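# Seat the orange-ringed plate on the block's pin

## Task

Put the plate with the orange ring down flat on the block so it sits over the post, with the block's pin passing through the plate's pin hole (of the plate's five small holes, the pin hole is the one that differs from the rest). The plate must stay seated by itself, not because the robot is holding it. Finish by opening the gripper and moving the arm away.

## Robot and tools

Robot: two arms, left_arm and right_arm, each ending in a two-finger gripper. The fingers extend along the gripper's own +z axis and close along its y axis. The reported end_effector_position is the spot between the finger pads when closed, roughly 2 cm short of the fingertips; as the fingers close, the tips move about 10 mm further along +z.

Scene frame: all reported poses share one frame. Origin is on the table surface midway between the arms, +z up, +x away from the robot over the table, and left_arm sits toward +y. The arm names do not match left or right in the pictures. Printed hand positions can be slightly off, more so when an arm reaches far.

Row format (used by execute_actions rows and by move target): one flat list of 14 numbers, each in [-1, 1], always covering both arms. Order: left_arm dx, dy, dz, rx, ry, rz, opening, then right_arm dx, dy, dz, rx, ry, rz, opening. The first six per arm are an offset, not a pose: a displacement expressed in that gripper's own axes, measured from the gripper pose shown in the most recent result (before any result in the scene shows it, and for second or later calls inside one reply, measured from where the robot is when the action begins). Scale: 1.0 equals 0.6 m for dx, dy, dz and 180 degrees for rotation; rx, ry, rz form a single rotation vector. Opening is absolute, not an offset: +1 is fully open (0.084 m), -1 closed. All zeros therefore drives an arm back to its reference pose; it is not a pause. To keep an arm still, send the offset that returns it to where you want it in the first call of a reply and zeros in later calls, with the desired opening each time.

execute_actions: argument actions is a list holding at most one item. Empty list: just report state. {"rows": [[14 numbers], ...], "steps": n} runs n control steps (n up to 15, default 15, each step 1/30 s); each row is used for one step, the final row repeats if rows run out, and every row is measured from the same reference pose, not from the previous row. {"steps": n} alone waits up to 300 steps counted from the previous result. Optional pictures (true/false) controls whether camera images come back. A rejected call sends nothing.

move: target is one 14-number row as above; speed is the top path speed in m/s, 0.002 to 0.5 (default 0.25), with turning capped at twice that in rad/s. Each gripper follows a straight line to its target; all arms finish together, within 0.5 to 10 s (longer paths are cut off at 10 s). Openings are applied at the start. Paths ignore obstacles and the other arm, grippers lag and may overshoot speed, especially near full reach. Faster moves and targets set further past a contact produce harder impacts and pressing. The result adds a move: line with the ending (done, off_target, moving, held, fault) and limits (paced = pose clipped; held = some steps blocked, after which the arm may jump quickly), plus each gripper's distance from its target.

wait: seconds from 0 to 10; the robot gets nothing new and just settles toward its last clipped pose.

zoom_image: camera is one of cam_head_left, cam_head_right, cam_left_wrist, cam_right_wrist (each 672x504); region [x0, y0, x1, y1] in pixels from the top-left, no larger than 504 by 504. Use it to find the odd pin hole and check alignment.

finished_scene: scene is the number of the current scene; it ends and grades that scene and cannot be reversed. Replying with no tool call ends everything.

Reading results: the state line gives each gripper's position (m), quaternion wxyz and velocities. grip_measured is the actual finger opening on the same scale as the command. A Hand target line shows where the controller is currently heading. pose unreachable means the clearance check altered or blocked that arm's command; HELD marks steps where this happened. MOTOR HOT appears from 65 C; at 80 C an OVER-TEMPERATURE FAULT brakes that arm until it cools.

Control limits: each step the commanded pose is clamped to within 70 mm and 16 degrees of the current measured pose, so long reaches need several actions; check the result and command the remainder. Position beats orientation when both cannot be met. Joints move at most 3.14 rad/s. Joint ranges (rad): waist and forearm roll and wrist roll -6.283 to 6.283, shoulder -2.059 to 2.094, elbow -3.927 to 0.192, wrist pitch -1.693 to 3.142.

Gripping: to hold a part, command an opening well under grip_measured; the gap sets the squeeze, up to about 24 N per pad for parts up to roughly 6 cm wide. Echoing grip_measured gives only light pressure and wide parts may slip. Closing fast can squeeze harder.

Avoid: dropping the plate or knocking anything off the table (fails the task), slamming or shoving hard, the arms colliding or pressing on each other, and exceeding joint load limits (waist and shoulder 44.5 N m, elbow and forearm roll 26.7, wrist pitch and wrist roll 17.8, including the held weight). A torque fault makes the arm back off and freeze for 10 s. Expect occasional brief tugs on a held part or pushes on loose items. Lower the plate gently, confirm it rests flat on the pin unaided, then open and withdraw.

Each tool is called after "Call:" as name([rows], argument=value, ...), one row to a line, values as JSON.

## Session

Call:
execute_actions(actions=[])

Scene clock: 0.00 s of 5100.00 s.
left_arm: end_effector_position=(+0.2697, +0.1118, +0.2510) grip_measured=+1.00 end_effector_quat_wxyz=(-0.346, +0.479, +0.778, +0.214) end_effector_velocity=(+0.001, +0.000, +0.000) end_effector_angular_velocity=(-0.000, -0.002, +0.001) | right_arm: end_effector_position=(+0.0602, -0.5967, +0.3296) grip_measured=+1.00 end_effector_quat_wxyz=(+0.714, -0.577, +0.391, +0.066) end_effector_velocity=(+0.001, -0.000, +0.000) end_effector_angular_velocity=(-0.001, -0.003, -0.002)
Joint positions: left_arm=[-0.769  0.388 -1.634  0.173  2.067 -2.924  0.084] | right_arm=[-1.808  0.077 -0.981  0.348  2.474 -0.61   0.084]
Joint velocities: left_arm=[ 0.001 -0.    -0.     0.001 -0.001 -0.001  0.   ] | right_arm=[ 0.     0.    -0.     0.003  0.001 -0.    -0.   ]
Hand target (left_arm): +0.270, +0.112, +0.251; -0.346, +0.479, +0.778, +0.214
Hand target (right_arm): +0.060, -0.597, +0.330; +0.714, -0.577, +0.391, +0.066

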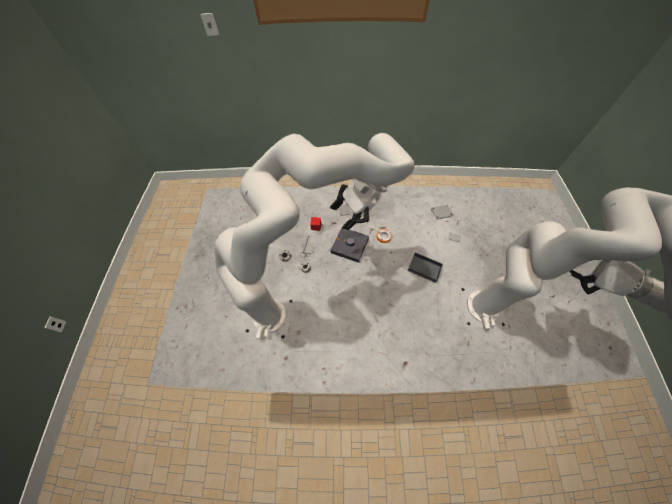

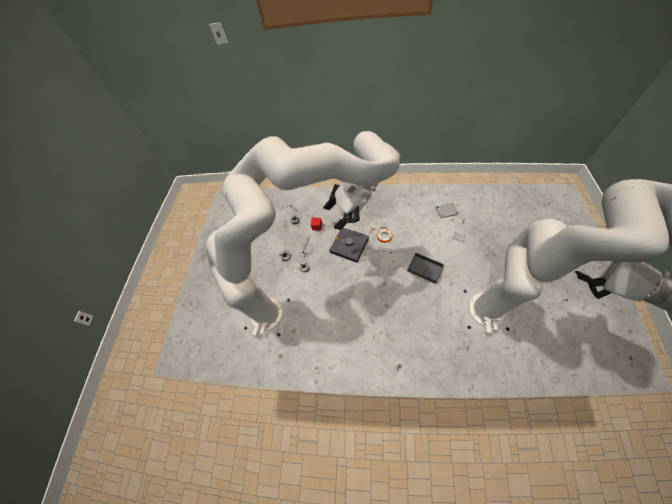

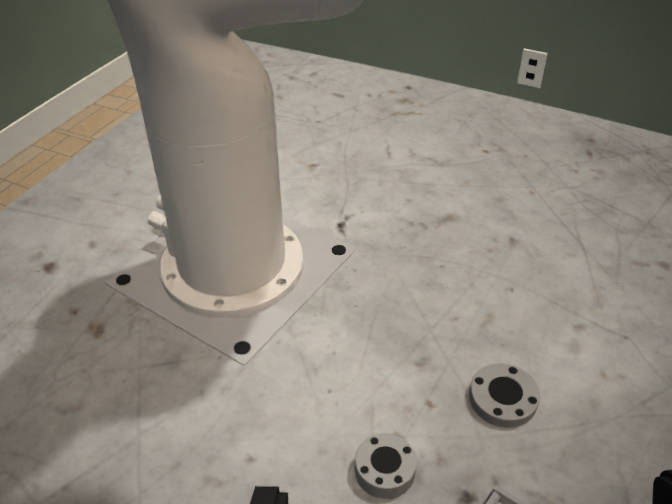

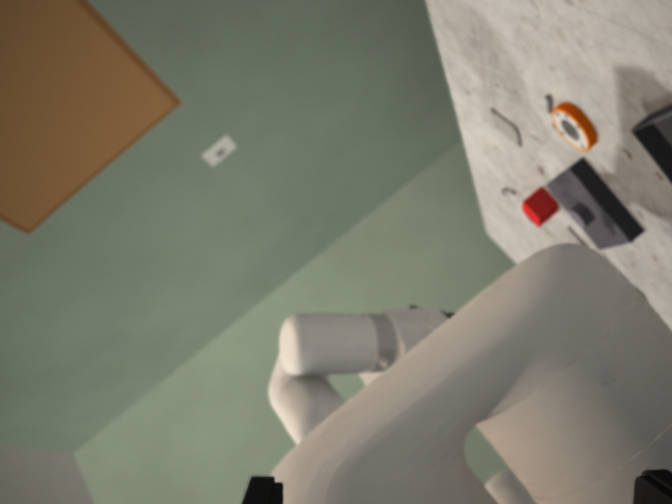

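Call:
zoom_image(camera="cam_head_left", region=[300, 200, 460, 300])

Region (300, 200, 460, 300) of cam_head_left's 672x504 image, scaled by 3.150, with more detail than that image has; it fills the top 315 rows of this view, and the rest is white.

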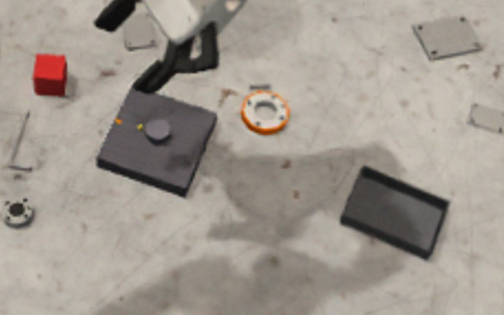

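Call:
move(target=[-0.026, -0.047, -0.151, 0, -0.267, 0, 1, 0, 0, 0, 0, 0, 0, 1])

Scene clock: 14.77 s of 5100.00 s.
left_arm: end_effector_position=(+0.2793, +0.0297, +0.2994) grip_measured=+1.00 end_effector_quat_wxyz=(+0.001, +0.525, +0.851, +0.002) end_effector_velocity=(-0.000, -0.001, +0.001) end_effector_angular_velocity=(-0.011, -0.005, -0.000) | right_arm: end_effector_position=(+0.0602, -0.5967, +0.3296) grip_measured=+1.00 end_effector_quat_wxyz=(+0.714, -0.577, +0.391, +0.066) end_effector_velocity=(+0.000, -0.000, +0.000) end_effector_angular_velocity=(-0.000, -0.002, -0.001)
Joint positions: left_arm=[-0.769 -0.122 -1.212  0.005  1.333 -2.939  0.084] | right_arm=[-1.808  0.077 -0.981  0.348  2.474 -0.61   0.084]
Joint velocities: left_arm=[-0.001 -0.008  0.008 -0.002 -0.012 -0.    -0.   ] | right_arm=[ 0.    -0.    -0.     0.002  0.001 -0.     0.   ]
Hand target (left_arm): +0.279, +0.030, +0.300; +0.002, +0.525, +0.851, +0.002
Hand target (right_arm): +0.060, -0.597, +0.330; +0.714, -0.577, +0.391, +0.066
Off the commanded pose (left_arm): 0.001 m, 0 deg.
Off the commanded pose (right_arm): 0.000 m, 0 deg.
After step 90, 9.63 s passed at rest.
move: done

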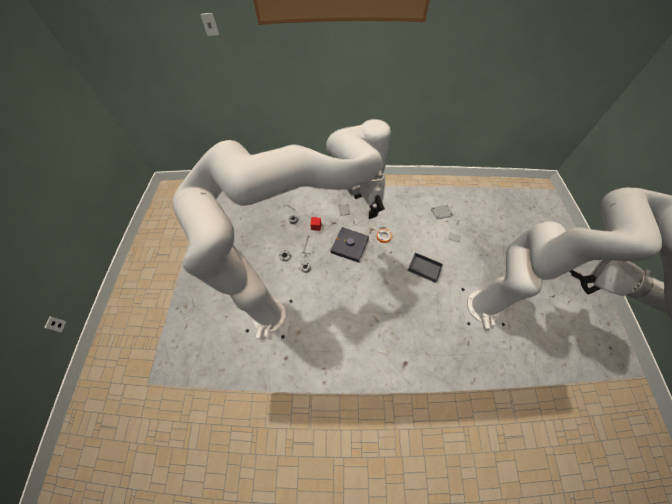

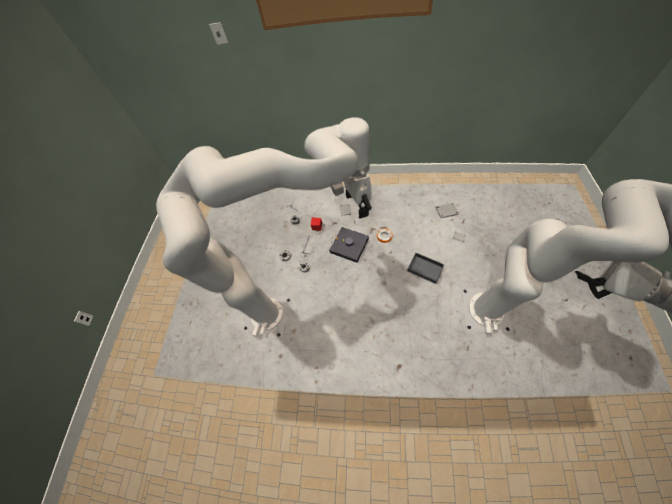

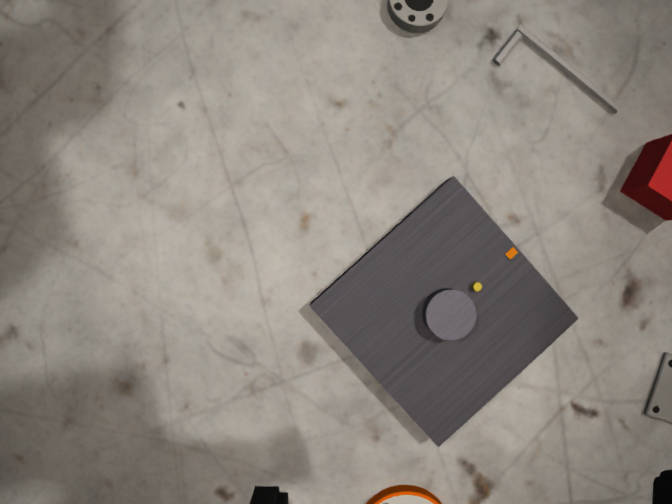

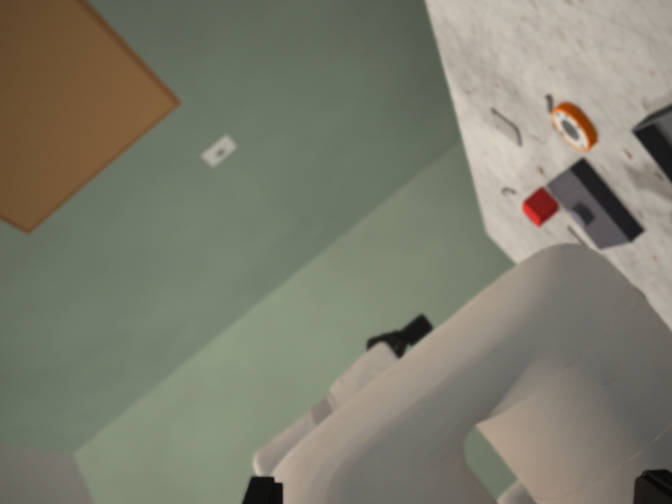

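Call:
move(target=[-0.1667, 0, 0, 0, 0, 0, 1, 0, 0, 0, 0, 0, 0, 1])

Scene clock: 18.13 s of 5100.00 s.
left_arm: end_effector_position=(+0.3243, -0.0593, +0.2998) grip_measured=+1.00 end_effector_quat_wxyz=(+0.001, +0.525, +0.851, +0.002) end_effector_velocity=(+0.001, -0.001, -0.002) end_effector_angular_velocity=(+0.006, +0.003, -0.001) | right_arm: end_effector_position=(+0.0602, -0.5967, +0.3296) grip_measured=+1.00 end_effector_quat_wxyz=(+0.714, -0.577, +0.391, +0.066) end_effector_velocity=(-0.000, +0.000, -0.000) end_effector_angular_velocity=(-0.000, +0.000, -0.001)
Joint positions: left_arm=[-0.806  0.23  -1.634  0.005  1.402 -2.975  0.084] | right_arm=[-1.808  0.077 -0.981  0.348  2.474 -0.61   0.084]
Joint velocities: left_arm=[-0.001  0.011 -0.012  0.002  0.008  0.    -0.   ] | right_arm=[-0.002  0.     0.    -0.001 -0.001 -0.001  0.   ]
Hand target (left_arm): +0.324, -0.060, +0.300; +0.001, +0.525, +0.851, +0.002
Hand target (right_arm): +0.060, -0.597, +0.330; +0.714, -0.577, +0.391, +0.066
Off the commanded pose (left_arm): 0.001 m, 0 deg.
Off the commanded pose (right_arm): 0.000 m, 0 deg.
move: done

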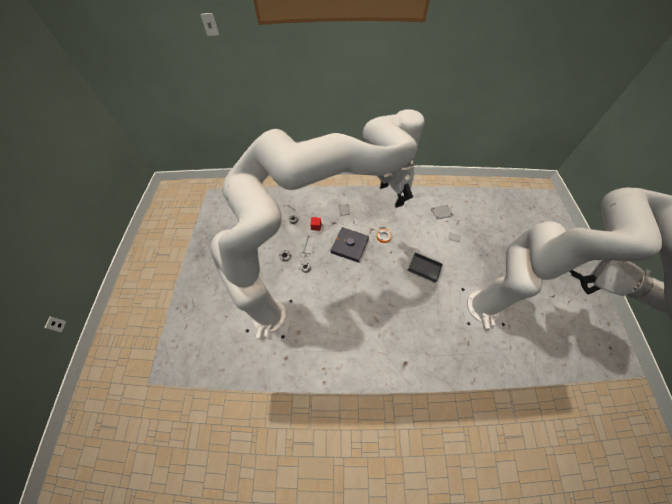

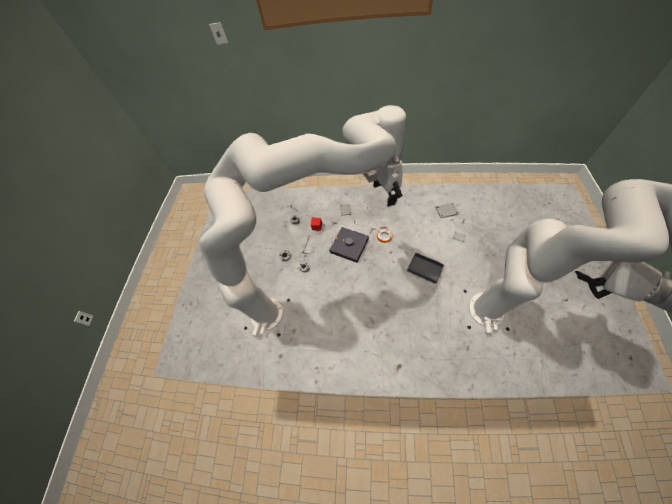

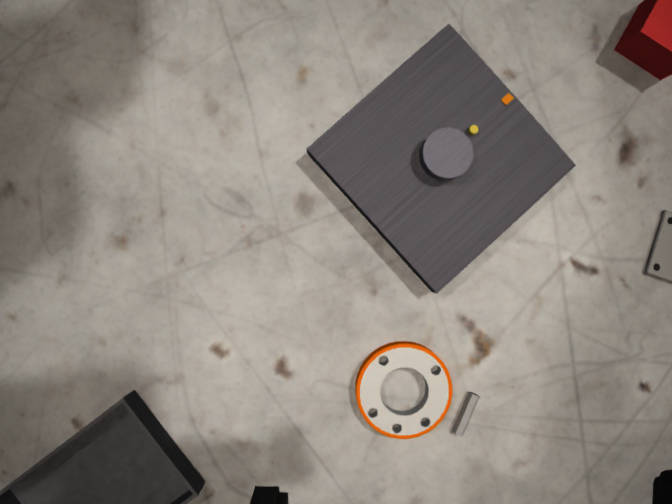

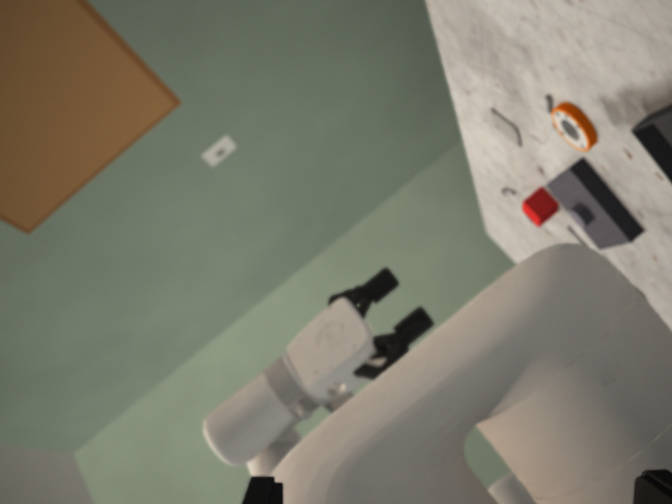

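Call:
move(target=[-0.0567, 0.0292, 0.3, 0, 0, 0.5, 1, 0, 0, 0, 0, 0, 0, 1])

Scene clock: 44.77 s of 5100.00 s.
left_arm: end_effector_position=(+0.3564, -0.0816, +0.1204) grip_measured=+1.00 end_effector_quat_wxyz=(-0.000, +0.973, +0.231, +0.003) end_effector_velocity=(-0.001, +0.001, -0.002) end_effector_angular_velocity=(+0.003, +0.003, -0.010) | right_arm: end_effector_position=(+0.0602, -0.5967, +0.3296) grip_measured=+1.00 end_effector_quat_wxyz=(+0.714, -0.577, +0.391, +0.066) end_effector_velocity=(-0.000, +0.000, -0.000) end_effector_angular_velocity=(+0.000, +0.002, +0.001)
Joint positions: left_arm=[-0.784  0.469 -1.454  0.006  0.983 -1.386  0.084] | right_arm=[-1.808  0.077 -0.981  0.348  2.474 -0.61   0.084]
Joint velocities: left_arm=[-0.     0.003  0.002 -0.001 -0.001  0.01  -0.   ] | right_arm=[ 0.    -0.     0.    -0.001 -0.     0.    -0.   ]
Hand target (left_arm): +0.356, -0.081, +0.120; -0.000, +0.973, +0.230, +0.002
Hand target (right_arm): +0.060, -0.597, +0.330; +0.714, -0.577, +0.391, +0.066
Off the commanded pose (left_arm): 0.001 m, 0 deg.
Off the commanded pose (right_arm): 0.000 m, 0 deg.
After step 90, 20.03 s passed at rest.
move: done

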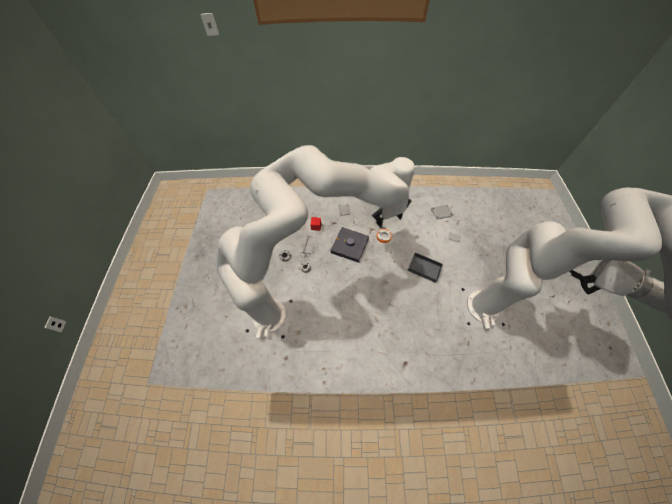

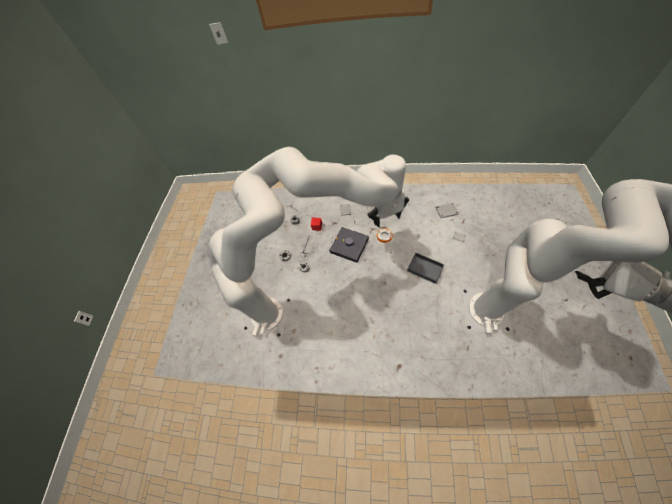

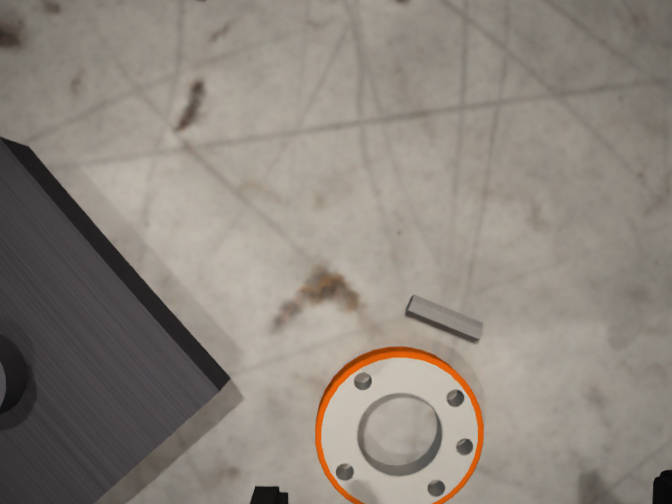

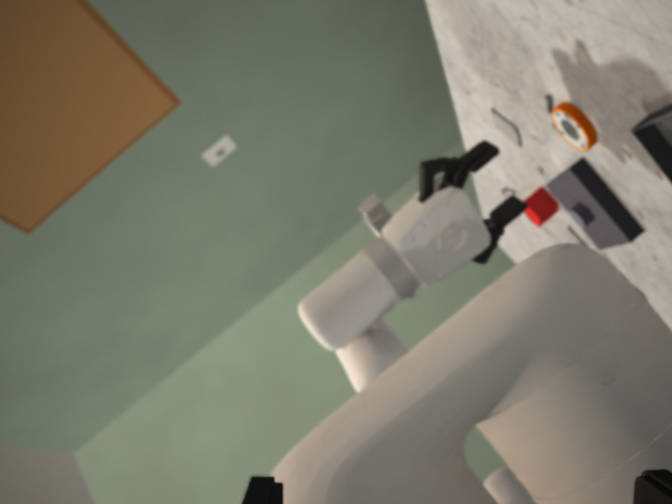

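Call:
move(target=[-0.005, -0.0118, 0.158, 0, 0, 0, 1, 0, 0, 0, 0, 0, 0, 1], speed=0.1)

Scene clock: 53.17 s of 5100.00 s.
left_arm: end_effector_position=(+0.3513, -0.0768, +0.0263) grip_measured=+1.00 end_effector_quat_wxyz=(+0.000, +0.973, +0.231, +0.003) end_effector_velocity=(-0.002, +0.001, -0.004) end_effector_angular_velocity=(+0.004, +0.004, +0.001) | right_arm: end_effector_position=(+0.0602, -0.5967, +0.3296) grip_measured=+1.00 end_effector_quat_wxyz=(+0.714, -0.577, +0.391, +0.066) end_effector_velocity=(-0.000, +0.000, -0.000) end_effector_angular_velocity=(+0.001, +0.000, +0.001)
Joint positions: left_arm=[-0.785  0.6   -1.362  0.007  0.76  -1.39   0.084] | right_arm=[-1.808  0.077 -0.981  0.348  2.474 -0.61   0.084]
Joint velocities: left_arm=[-0.     0.006  0.004 -0.002 -0.004  0.    -0.   ] | right_arm=[ 0.    -0.     0.001 -0.001  0.    -0.001  0.   ]
Hand target (left_arm): +0.351, -0.076, +0.026; -0.000, +0.973, +0.231, +0.003
Hand target (right_arm): +0.060, -0.597, +0.330; +0.714, -0.577, +0.391, +0.066
Off the commanded pose (left_arm): 0.001 m, 0 deg.
Off the commanded pose (right_arm): 0.000 m, 0 deg.
After step 90, 4.07 s passed at rest.
move: done

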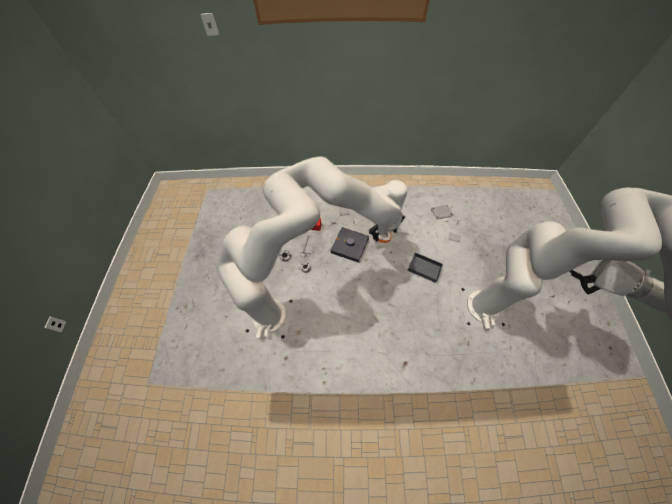

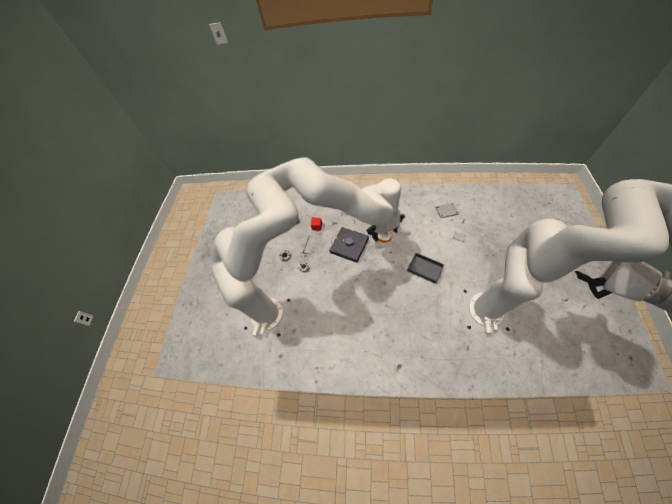

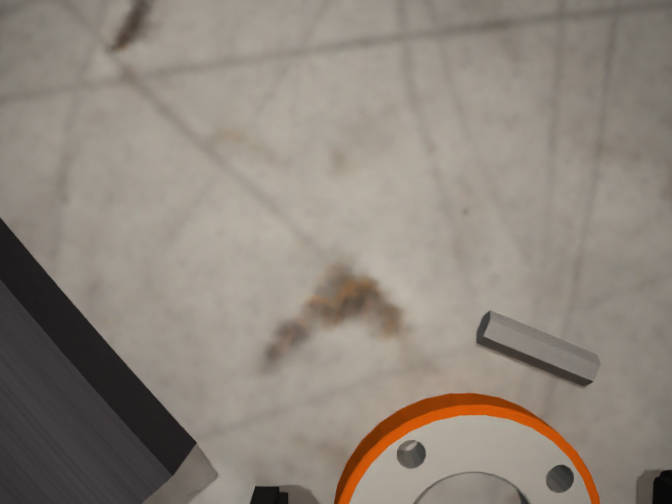

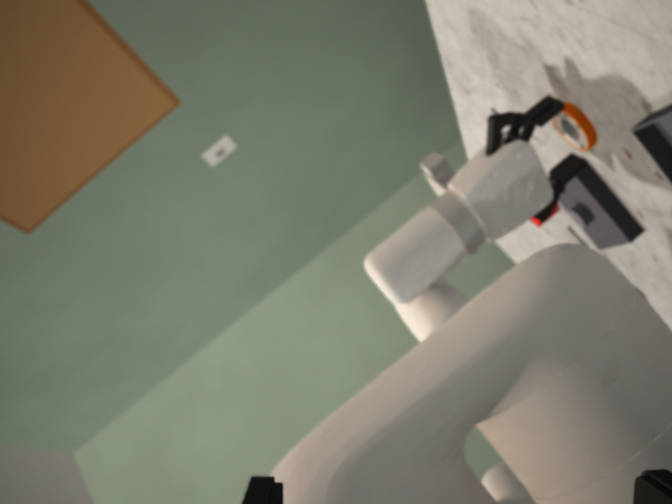

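Call:
zoom_image(camera="cam_right_wrist", region=[470, 60, 670, 260])

Call:
zoom_image(camera="cam_head_right", region=[320, 190, 440, 280])

Region (470, 60, 670, 260) of cam_right_wrist's 672x504 image, scaled by 2.520, with more detail than that image has.

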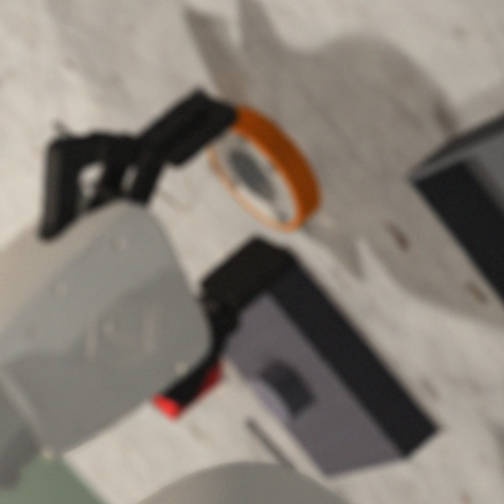

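Region (320, 190, 440, 280) of cam_head_right's 672x504 image, scaled by 4.200, with more detail than that image has; it fills the top 378 rows of this view, and the rest is white.

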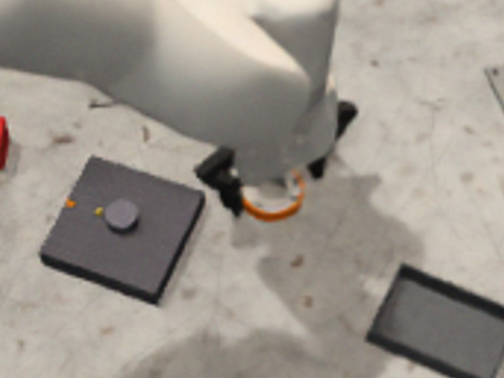

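Call:
move(target=[0, 0, 0.018, 0, 0, 0, 1, 0, 0, 0, 0, 0, 0, 1], speed=0.03)

Call:
move(target=[0, 0, 0, 0, 0, 0, -0.2, 0, 0, 0, 0, 0, 0, 1], speed=0.03)

Scene clock: 57.77 s of 5100.00 s.
left_arm: end_effector_position=(+0.3514, -0.0768, +0.0157) grip_measured=+1.00 end_effector_quat_wxyz=(+0.000, +0.973, +0.231, +0.003) end_effector_velocity=(+0.000, -0.002, +0.001) end_effector_angular_velocity=(-0.005, -0.004, -0.004) | right_arm: end_effector_position=(+0.0602, -0.5967, +0.3296) grip_measured=+1.00 end_effector_quat_wxyz=(+0.714, -0.577, +0.391, +0.066) end_effector_velocity=(-0.000, +0.000, +0.000) end_effector_angular_velocity=(+0.001, +0.001, +0.002)
Joint positions: left_arm=[-0.785  0.621 -1.362  0.007  0.738 -1.39   0.084] | right_arm=[-1.808  0.077 -0.981  0.348  2.474 -0.61   0.084]
Joint velocities: left_arm=[-0.002  0.001 -0.003  0.001 -0.004  0.001  0.   ] | right_arm=[-0.    -0.    -0.    -0.002  0.001 -0.     0.   ]
Hand target (left_arm): +0.351, -0.077, +0.016; +0.000, +0.973, +0.231, +0.003
Hand target (right_arm): +0.060, -0.597, +0.330; +0.714, -0.577, +0.391, +0.066
Off the commanded pose (left_arm): 0.000 m, 0 deg.
Off the commanded pose (right_arm): 0.000 m, 0 deg.
After step 90, 0.87 s passed at rest.
move: done

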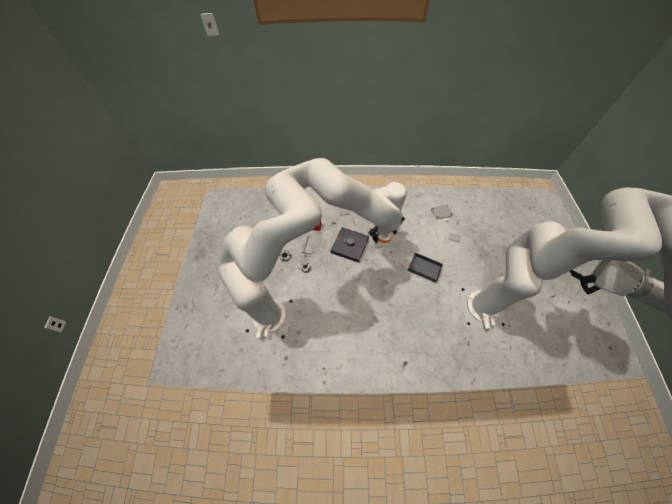

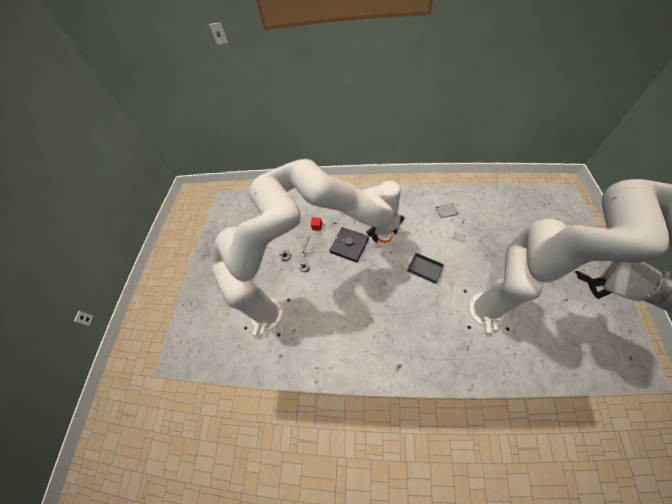

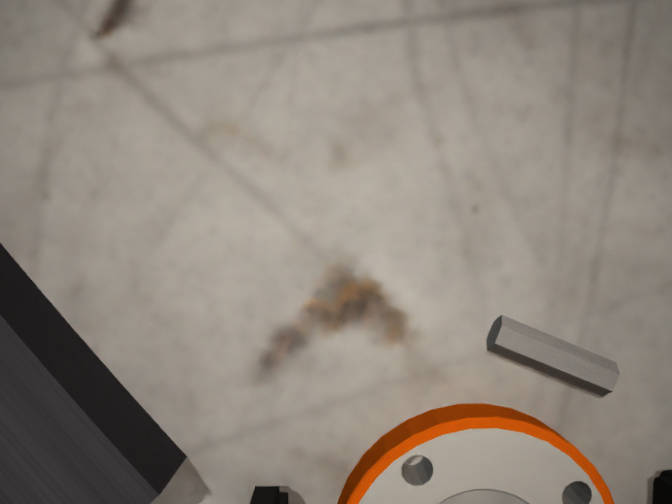

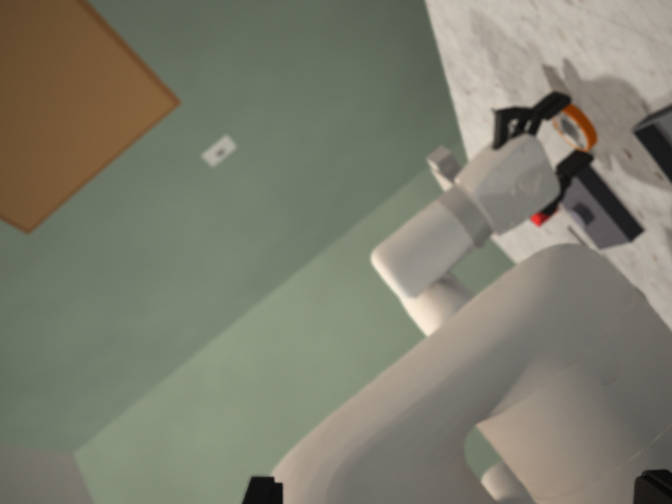

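Scene clock: 58.27 s of 5100.00 s.
left_arm: end_effector_position=(+0.3523, -0.0780, +0.0175) grip_measured=+0.45 end_effector_quat_wxyz=(+0.002, +0.973, +0.231, +0.004) end_effector_velocity=(+0.000, +0.001, -0.001) end_effector_angular_velocity=(+0.003, +0.001, +0.000) | right_arm: end_effector_position=(+0.0602, -0.5967, +0.3296) grip_measured=+1.00 end_effector_quat_wxyz=(+0.714, -0.577, +0.391, +0.066) end_effector_velocity=(-0.000, -0.000, -0.000) end_effector_angular_velocity=(-0.001, +0.001, -0.000)
Joint positions: left_arm=[-0.785  0.619 -1.364  0.007  0.738 -1.39   0.063] | right_arm=[-1.808  0.077 -0.981  0.348  2.474 -0.61   0.084]
Joint velocities: left_arm=[ 0.001  0.001  0.001  0.002  0.    -0.     0.   ] | right_arm=[-0.    -0.    -0.    -0.    -0.001  0.     0.   ]
Hand target (left_arm): +0.351, -0.077, +0.016; +0.000, +0.973, +0.231, +0.003
Hand target (right_arm): +0.060, -0.597, +0.330; +0.714, -0.577, +0.391, +0.066
Off the commanded pose (left_arm): 0.002 m, 0 deg.
Off the commanded pose (right_arm): 0.000 m, 0 deg.
move: done

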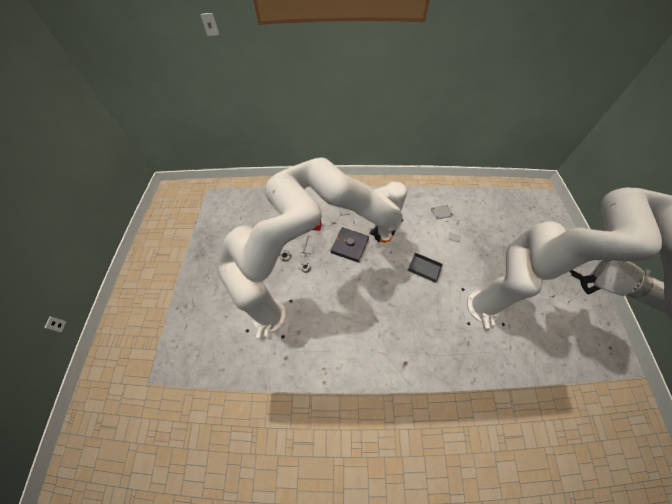

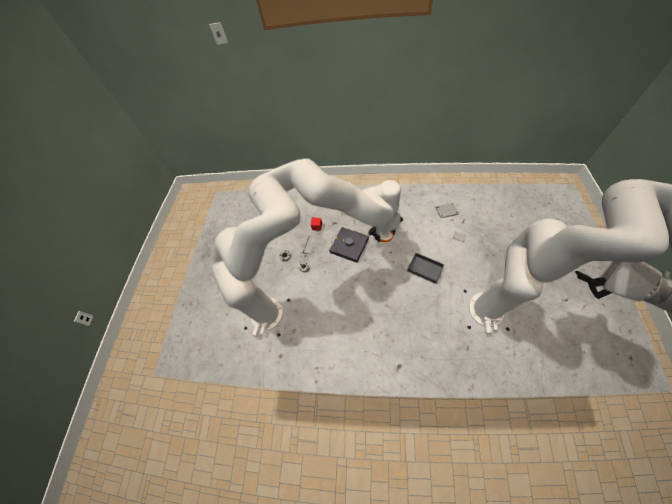

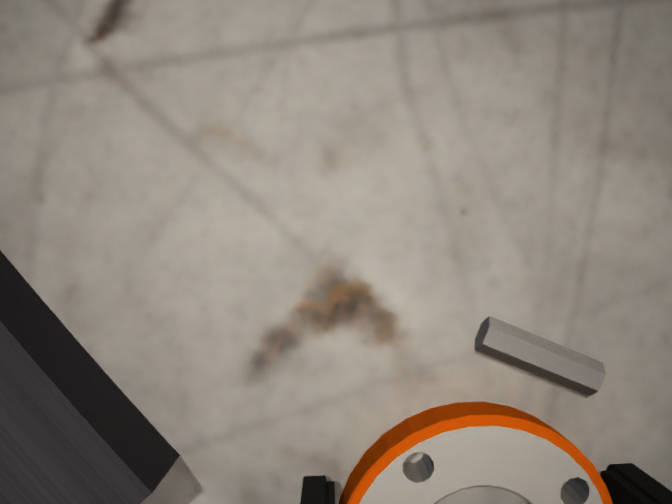

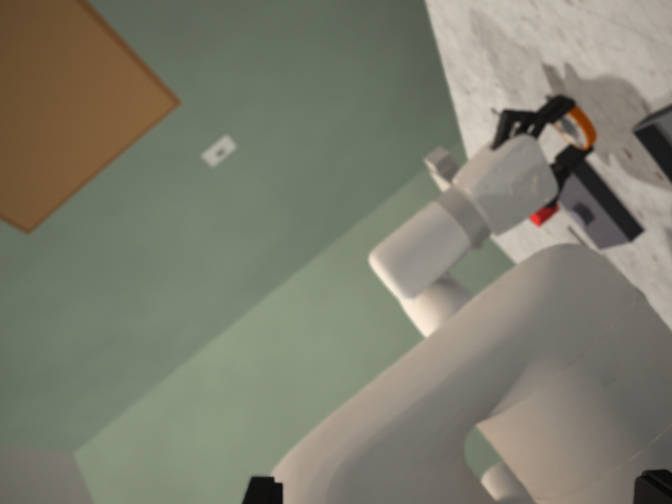

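Call:
move(target=[0, 0, -0.14, 0, 0, 0, -0.2, 0, 0, 0, 0, 0, 0, 1], speed=0.15)

Call:
move(target=[0.0315, -0.2652, 0, 0, 0, -0.793, -0.2, 0, 0, 0, 0, 0, 0, 1], speed=0.3)

Scene clock: 64.57 s of 5100.00 s.
left_arm: end_effector_position=(+0.3512, -0.0773, +0.1002) grip_measured=+0.45 end_effector_quat_wxyz=(+0.001, +0.973, +0.231, +0.003) end_effector_velocity=(+0.001, -0.002, +0.006) end_effector_angular_velocity=(-0.006, -0.004, +0.001) | right_arm: end_effector_position=(+0.0602, -0.5967, +0.3296) grip_measured=+1.00 end_effector_quat_wxyz=(+0.714, -0.577, +0.391, +0.066) end_effector_velocity=(+0.000, +0.000, +0.000) end_effector_angular_velocity=(+0.001, +0.000, +0.001)
Joint positions: left_arm=[-0.786  0.473 -1.396  0.006  0.918 -1.389  0.063] | right_arm=[-1.808  0.077 -0.981  0.348  2.474 -0.61   0.084]
Joint velocities: left_arm=[ 0.    -0.007 -0.007 -0.001  0.006 -0.    -0.   ] | right_arm=[ 0.001 -0.     0.     0.001  0.001  0.001 -0.   ]
Hand target (left_arm): +0.352, -0.078, +0.101; +0.002, +0.973, +0.231, +0.004
Hand target (right_arm): +0.060, -0.597, +0.330; +0.714, -0.577, +0.391, +0.066
Off the commanded pose (left_arm): 0.001 m, 0 deg.
Off the commanded pose (right_arm): 0.000 m, 0 deg.
After step 90, 2.33 s passed at rest.
move: done

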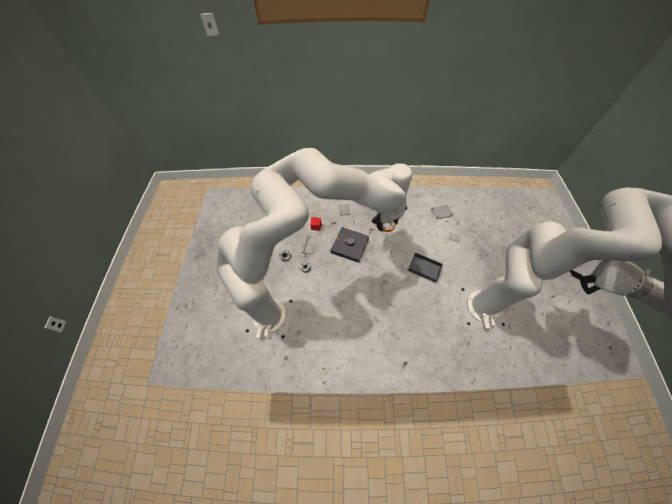

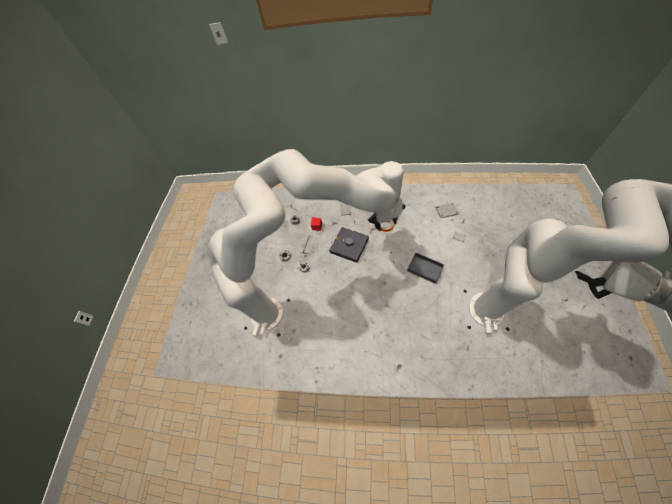

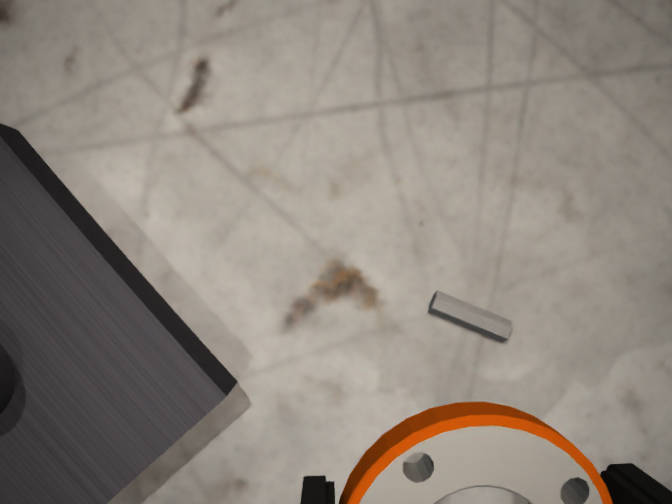

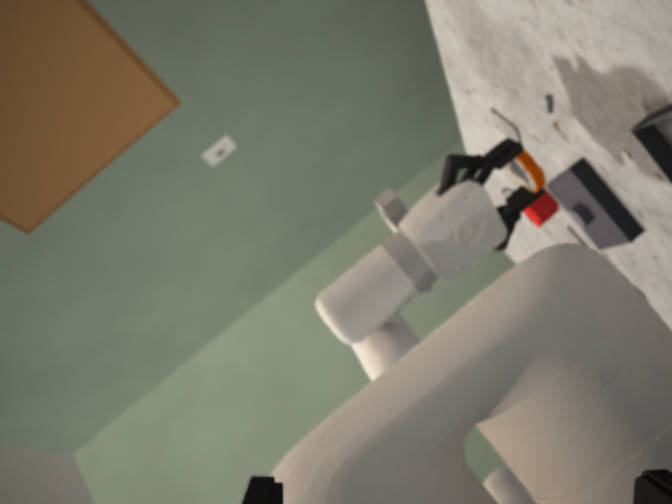

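Scene clock: 69.20 s of 5100.00 s.
left_arm: end_effector_position=(+0.2961, +0.0731, +0.0994) grip_measured=+0.45 end_effector_quat_wxyz=(+0.004, +0.093, +0.996, -0.000) end_effector_velocity=(-0.000, +0.001, -0.001) end_effector_angular_velocity=(+0.002, +0.000, +0.012) | right_arm: end_effector_position=(+0.0602, -0.5967, +0.3296) grip_measured=+1.00 end_effector_quat_wxyz=(+0.714, -0.577, +0.391, +0.066) end_effector_velocity=(-0.000, +0.000, +0.000) end_effector_angular_velocity=(+0.001, -0.000, -0.002)
Joint positions: left_arm=[-0.674  0.016 -0.758  0.006  0.736 -3.767  0.063] | right_arm=[-1.808  0.077 -0.981  0.348  2.474 -0.61   0.084]
Joint velocities: left_arm=[ 0.001 -0.001  0.003  0.002 -0.    -0.013  0.   ] | right_arm=[-0.002 -0.     0.     0.     0.     0.     0.   ]
Hand target (left_arm): +0.296, +0.073, +0.099; +0.004, +0.092, +0.996, -0.000
Hand target (right_arm): +0.060, -0.597, +0.330; +0.714, -0.577, +0.391, +0.066
Off the commanded pose (left_arm): 0.001 m, 0 deg.
Off the commanded pose (right_arm): 0.000 m, 0 deg.
move: done

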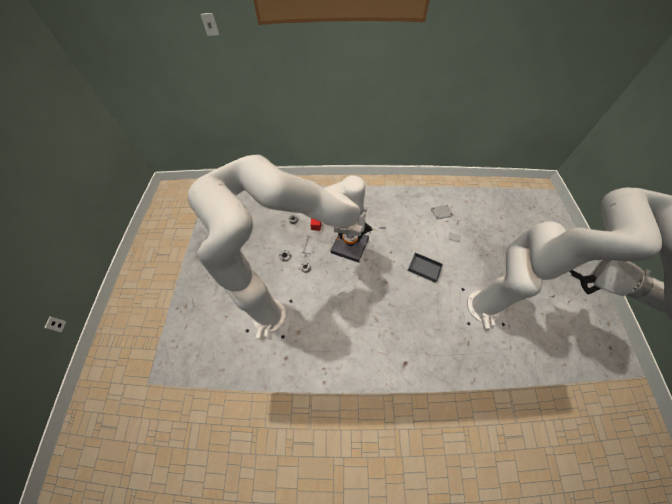

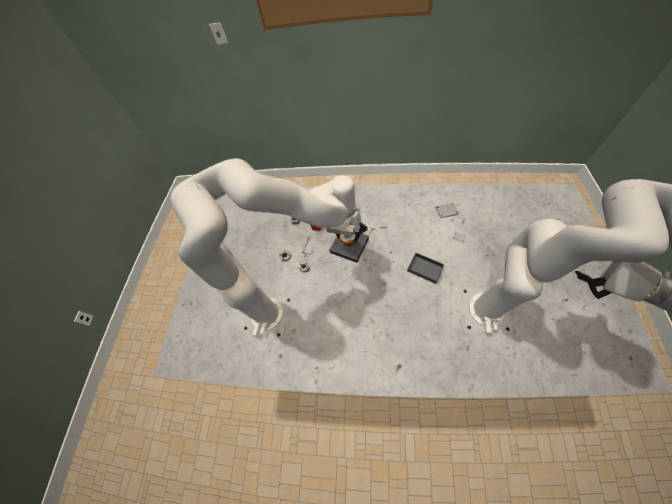

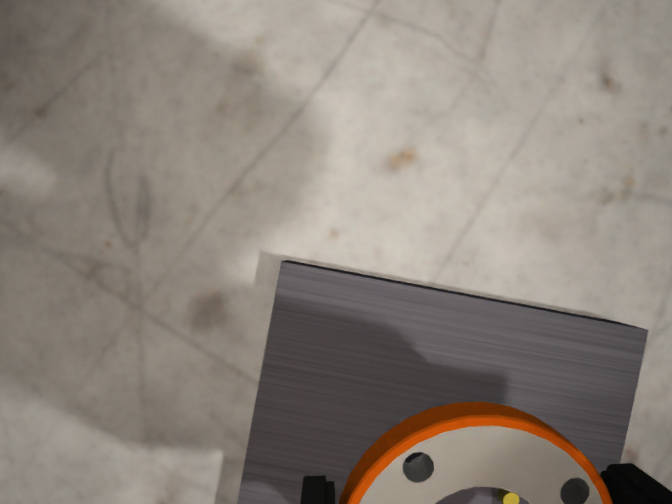

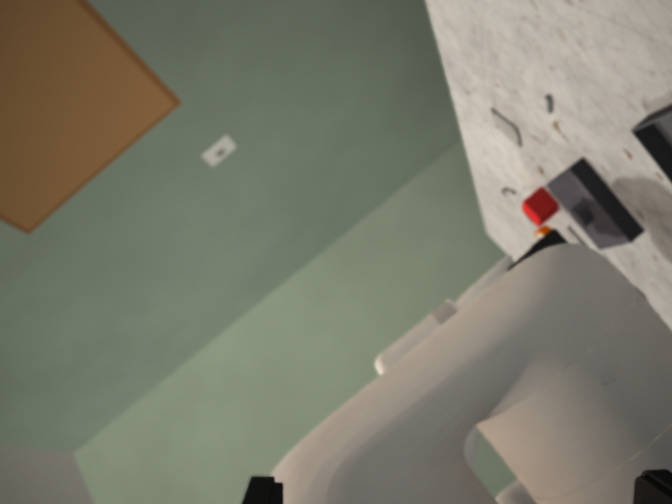

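Call:
move(target=[-0.0093, -0.0035, 0.04, 0, 0, 0.005, -0.2, 0, 0, 0, 0, 0, 0, 1], speed=0.05)

Scene clock: 82.30 s of 5100.00 s.
left_arm: end_effector_position=(+0.3015, +0.0699, +0.0758) grip_measured=+0.45 end_effector_quat_wxyz=(+0.004, +0.100, +0.995, -0.001) end_effector_velocity=(+0.000, -0.001, -0.001) end_effector_angular_velocity=(-0.001, +0.000, -0.000) | right_arm: end_effector_position=(+0.0602, -0.5967, +0.3296) grip_measured=+1.00 end_effector_quat_wxyz=(+0.714, -0.577, +0.391, +0.066) end_effector_velocity=(-0.000, +0.000, -0.000) end_effector_angular_velocity=(+0.000, +0.001, -0.000)
Joint positions: left_arm=[-0.67   0.087 -0.762  0.007  0.668 -3.749  0.063] | right_arm=[-1.808  0.077 -0.981  0.348  2.474 -0.61   0.084]
Joint velocities: left_arm=[-0.     0.005 -0.001 -0.001 -0.004  0.001  0.   ] | right_arm=[-0.001 -0.     0.    -0.001 -0.     0.     0.   ]
Hand target (left_arm): +0.301, +0.070, +0.075; +0.004, +0.101, +0.995, -0.000
Hand target (right_arm): +0.060, -0.597, +0.330; +0.714, -0.577, +0.391, +0.066
Off the commanded pose (left_arm): 0.000 m, 0 deg.
Off the commanded pose (right_arm): 0.000 m, 0 deg.
After step 90, 9.27 s passed at rest.
move: done

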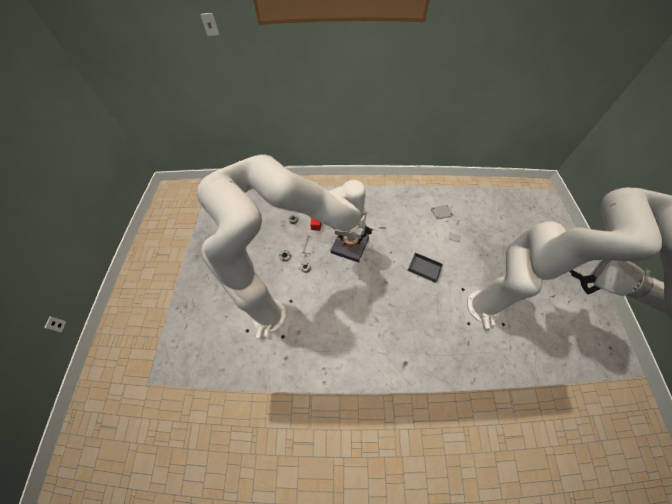

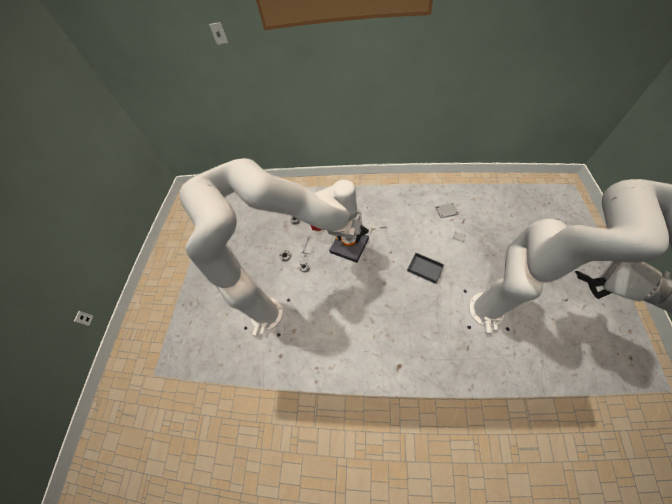

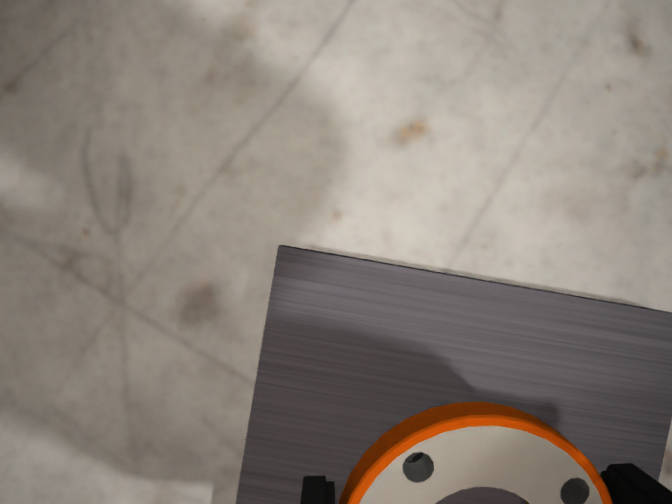

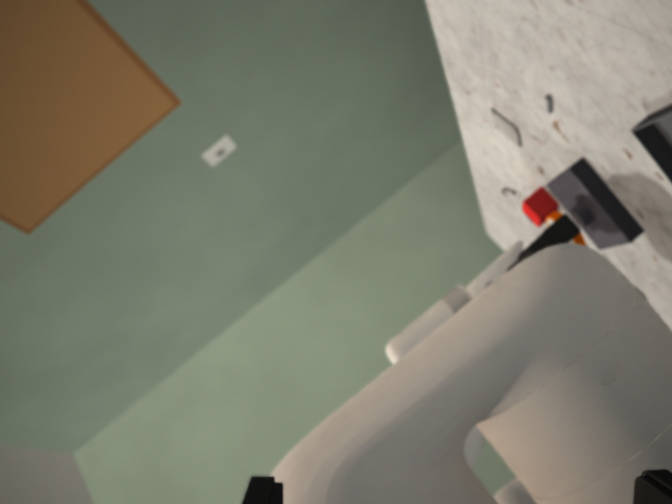

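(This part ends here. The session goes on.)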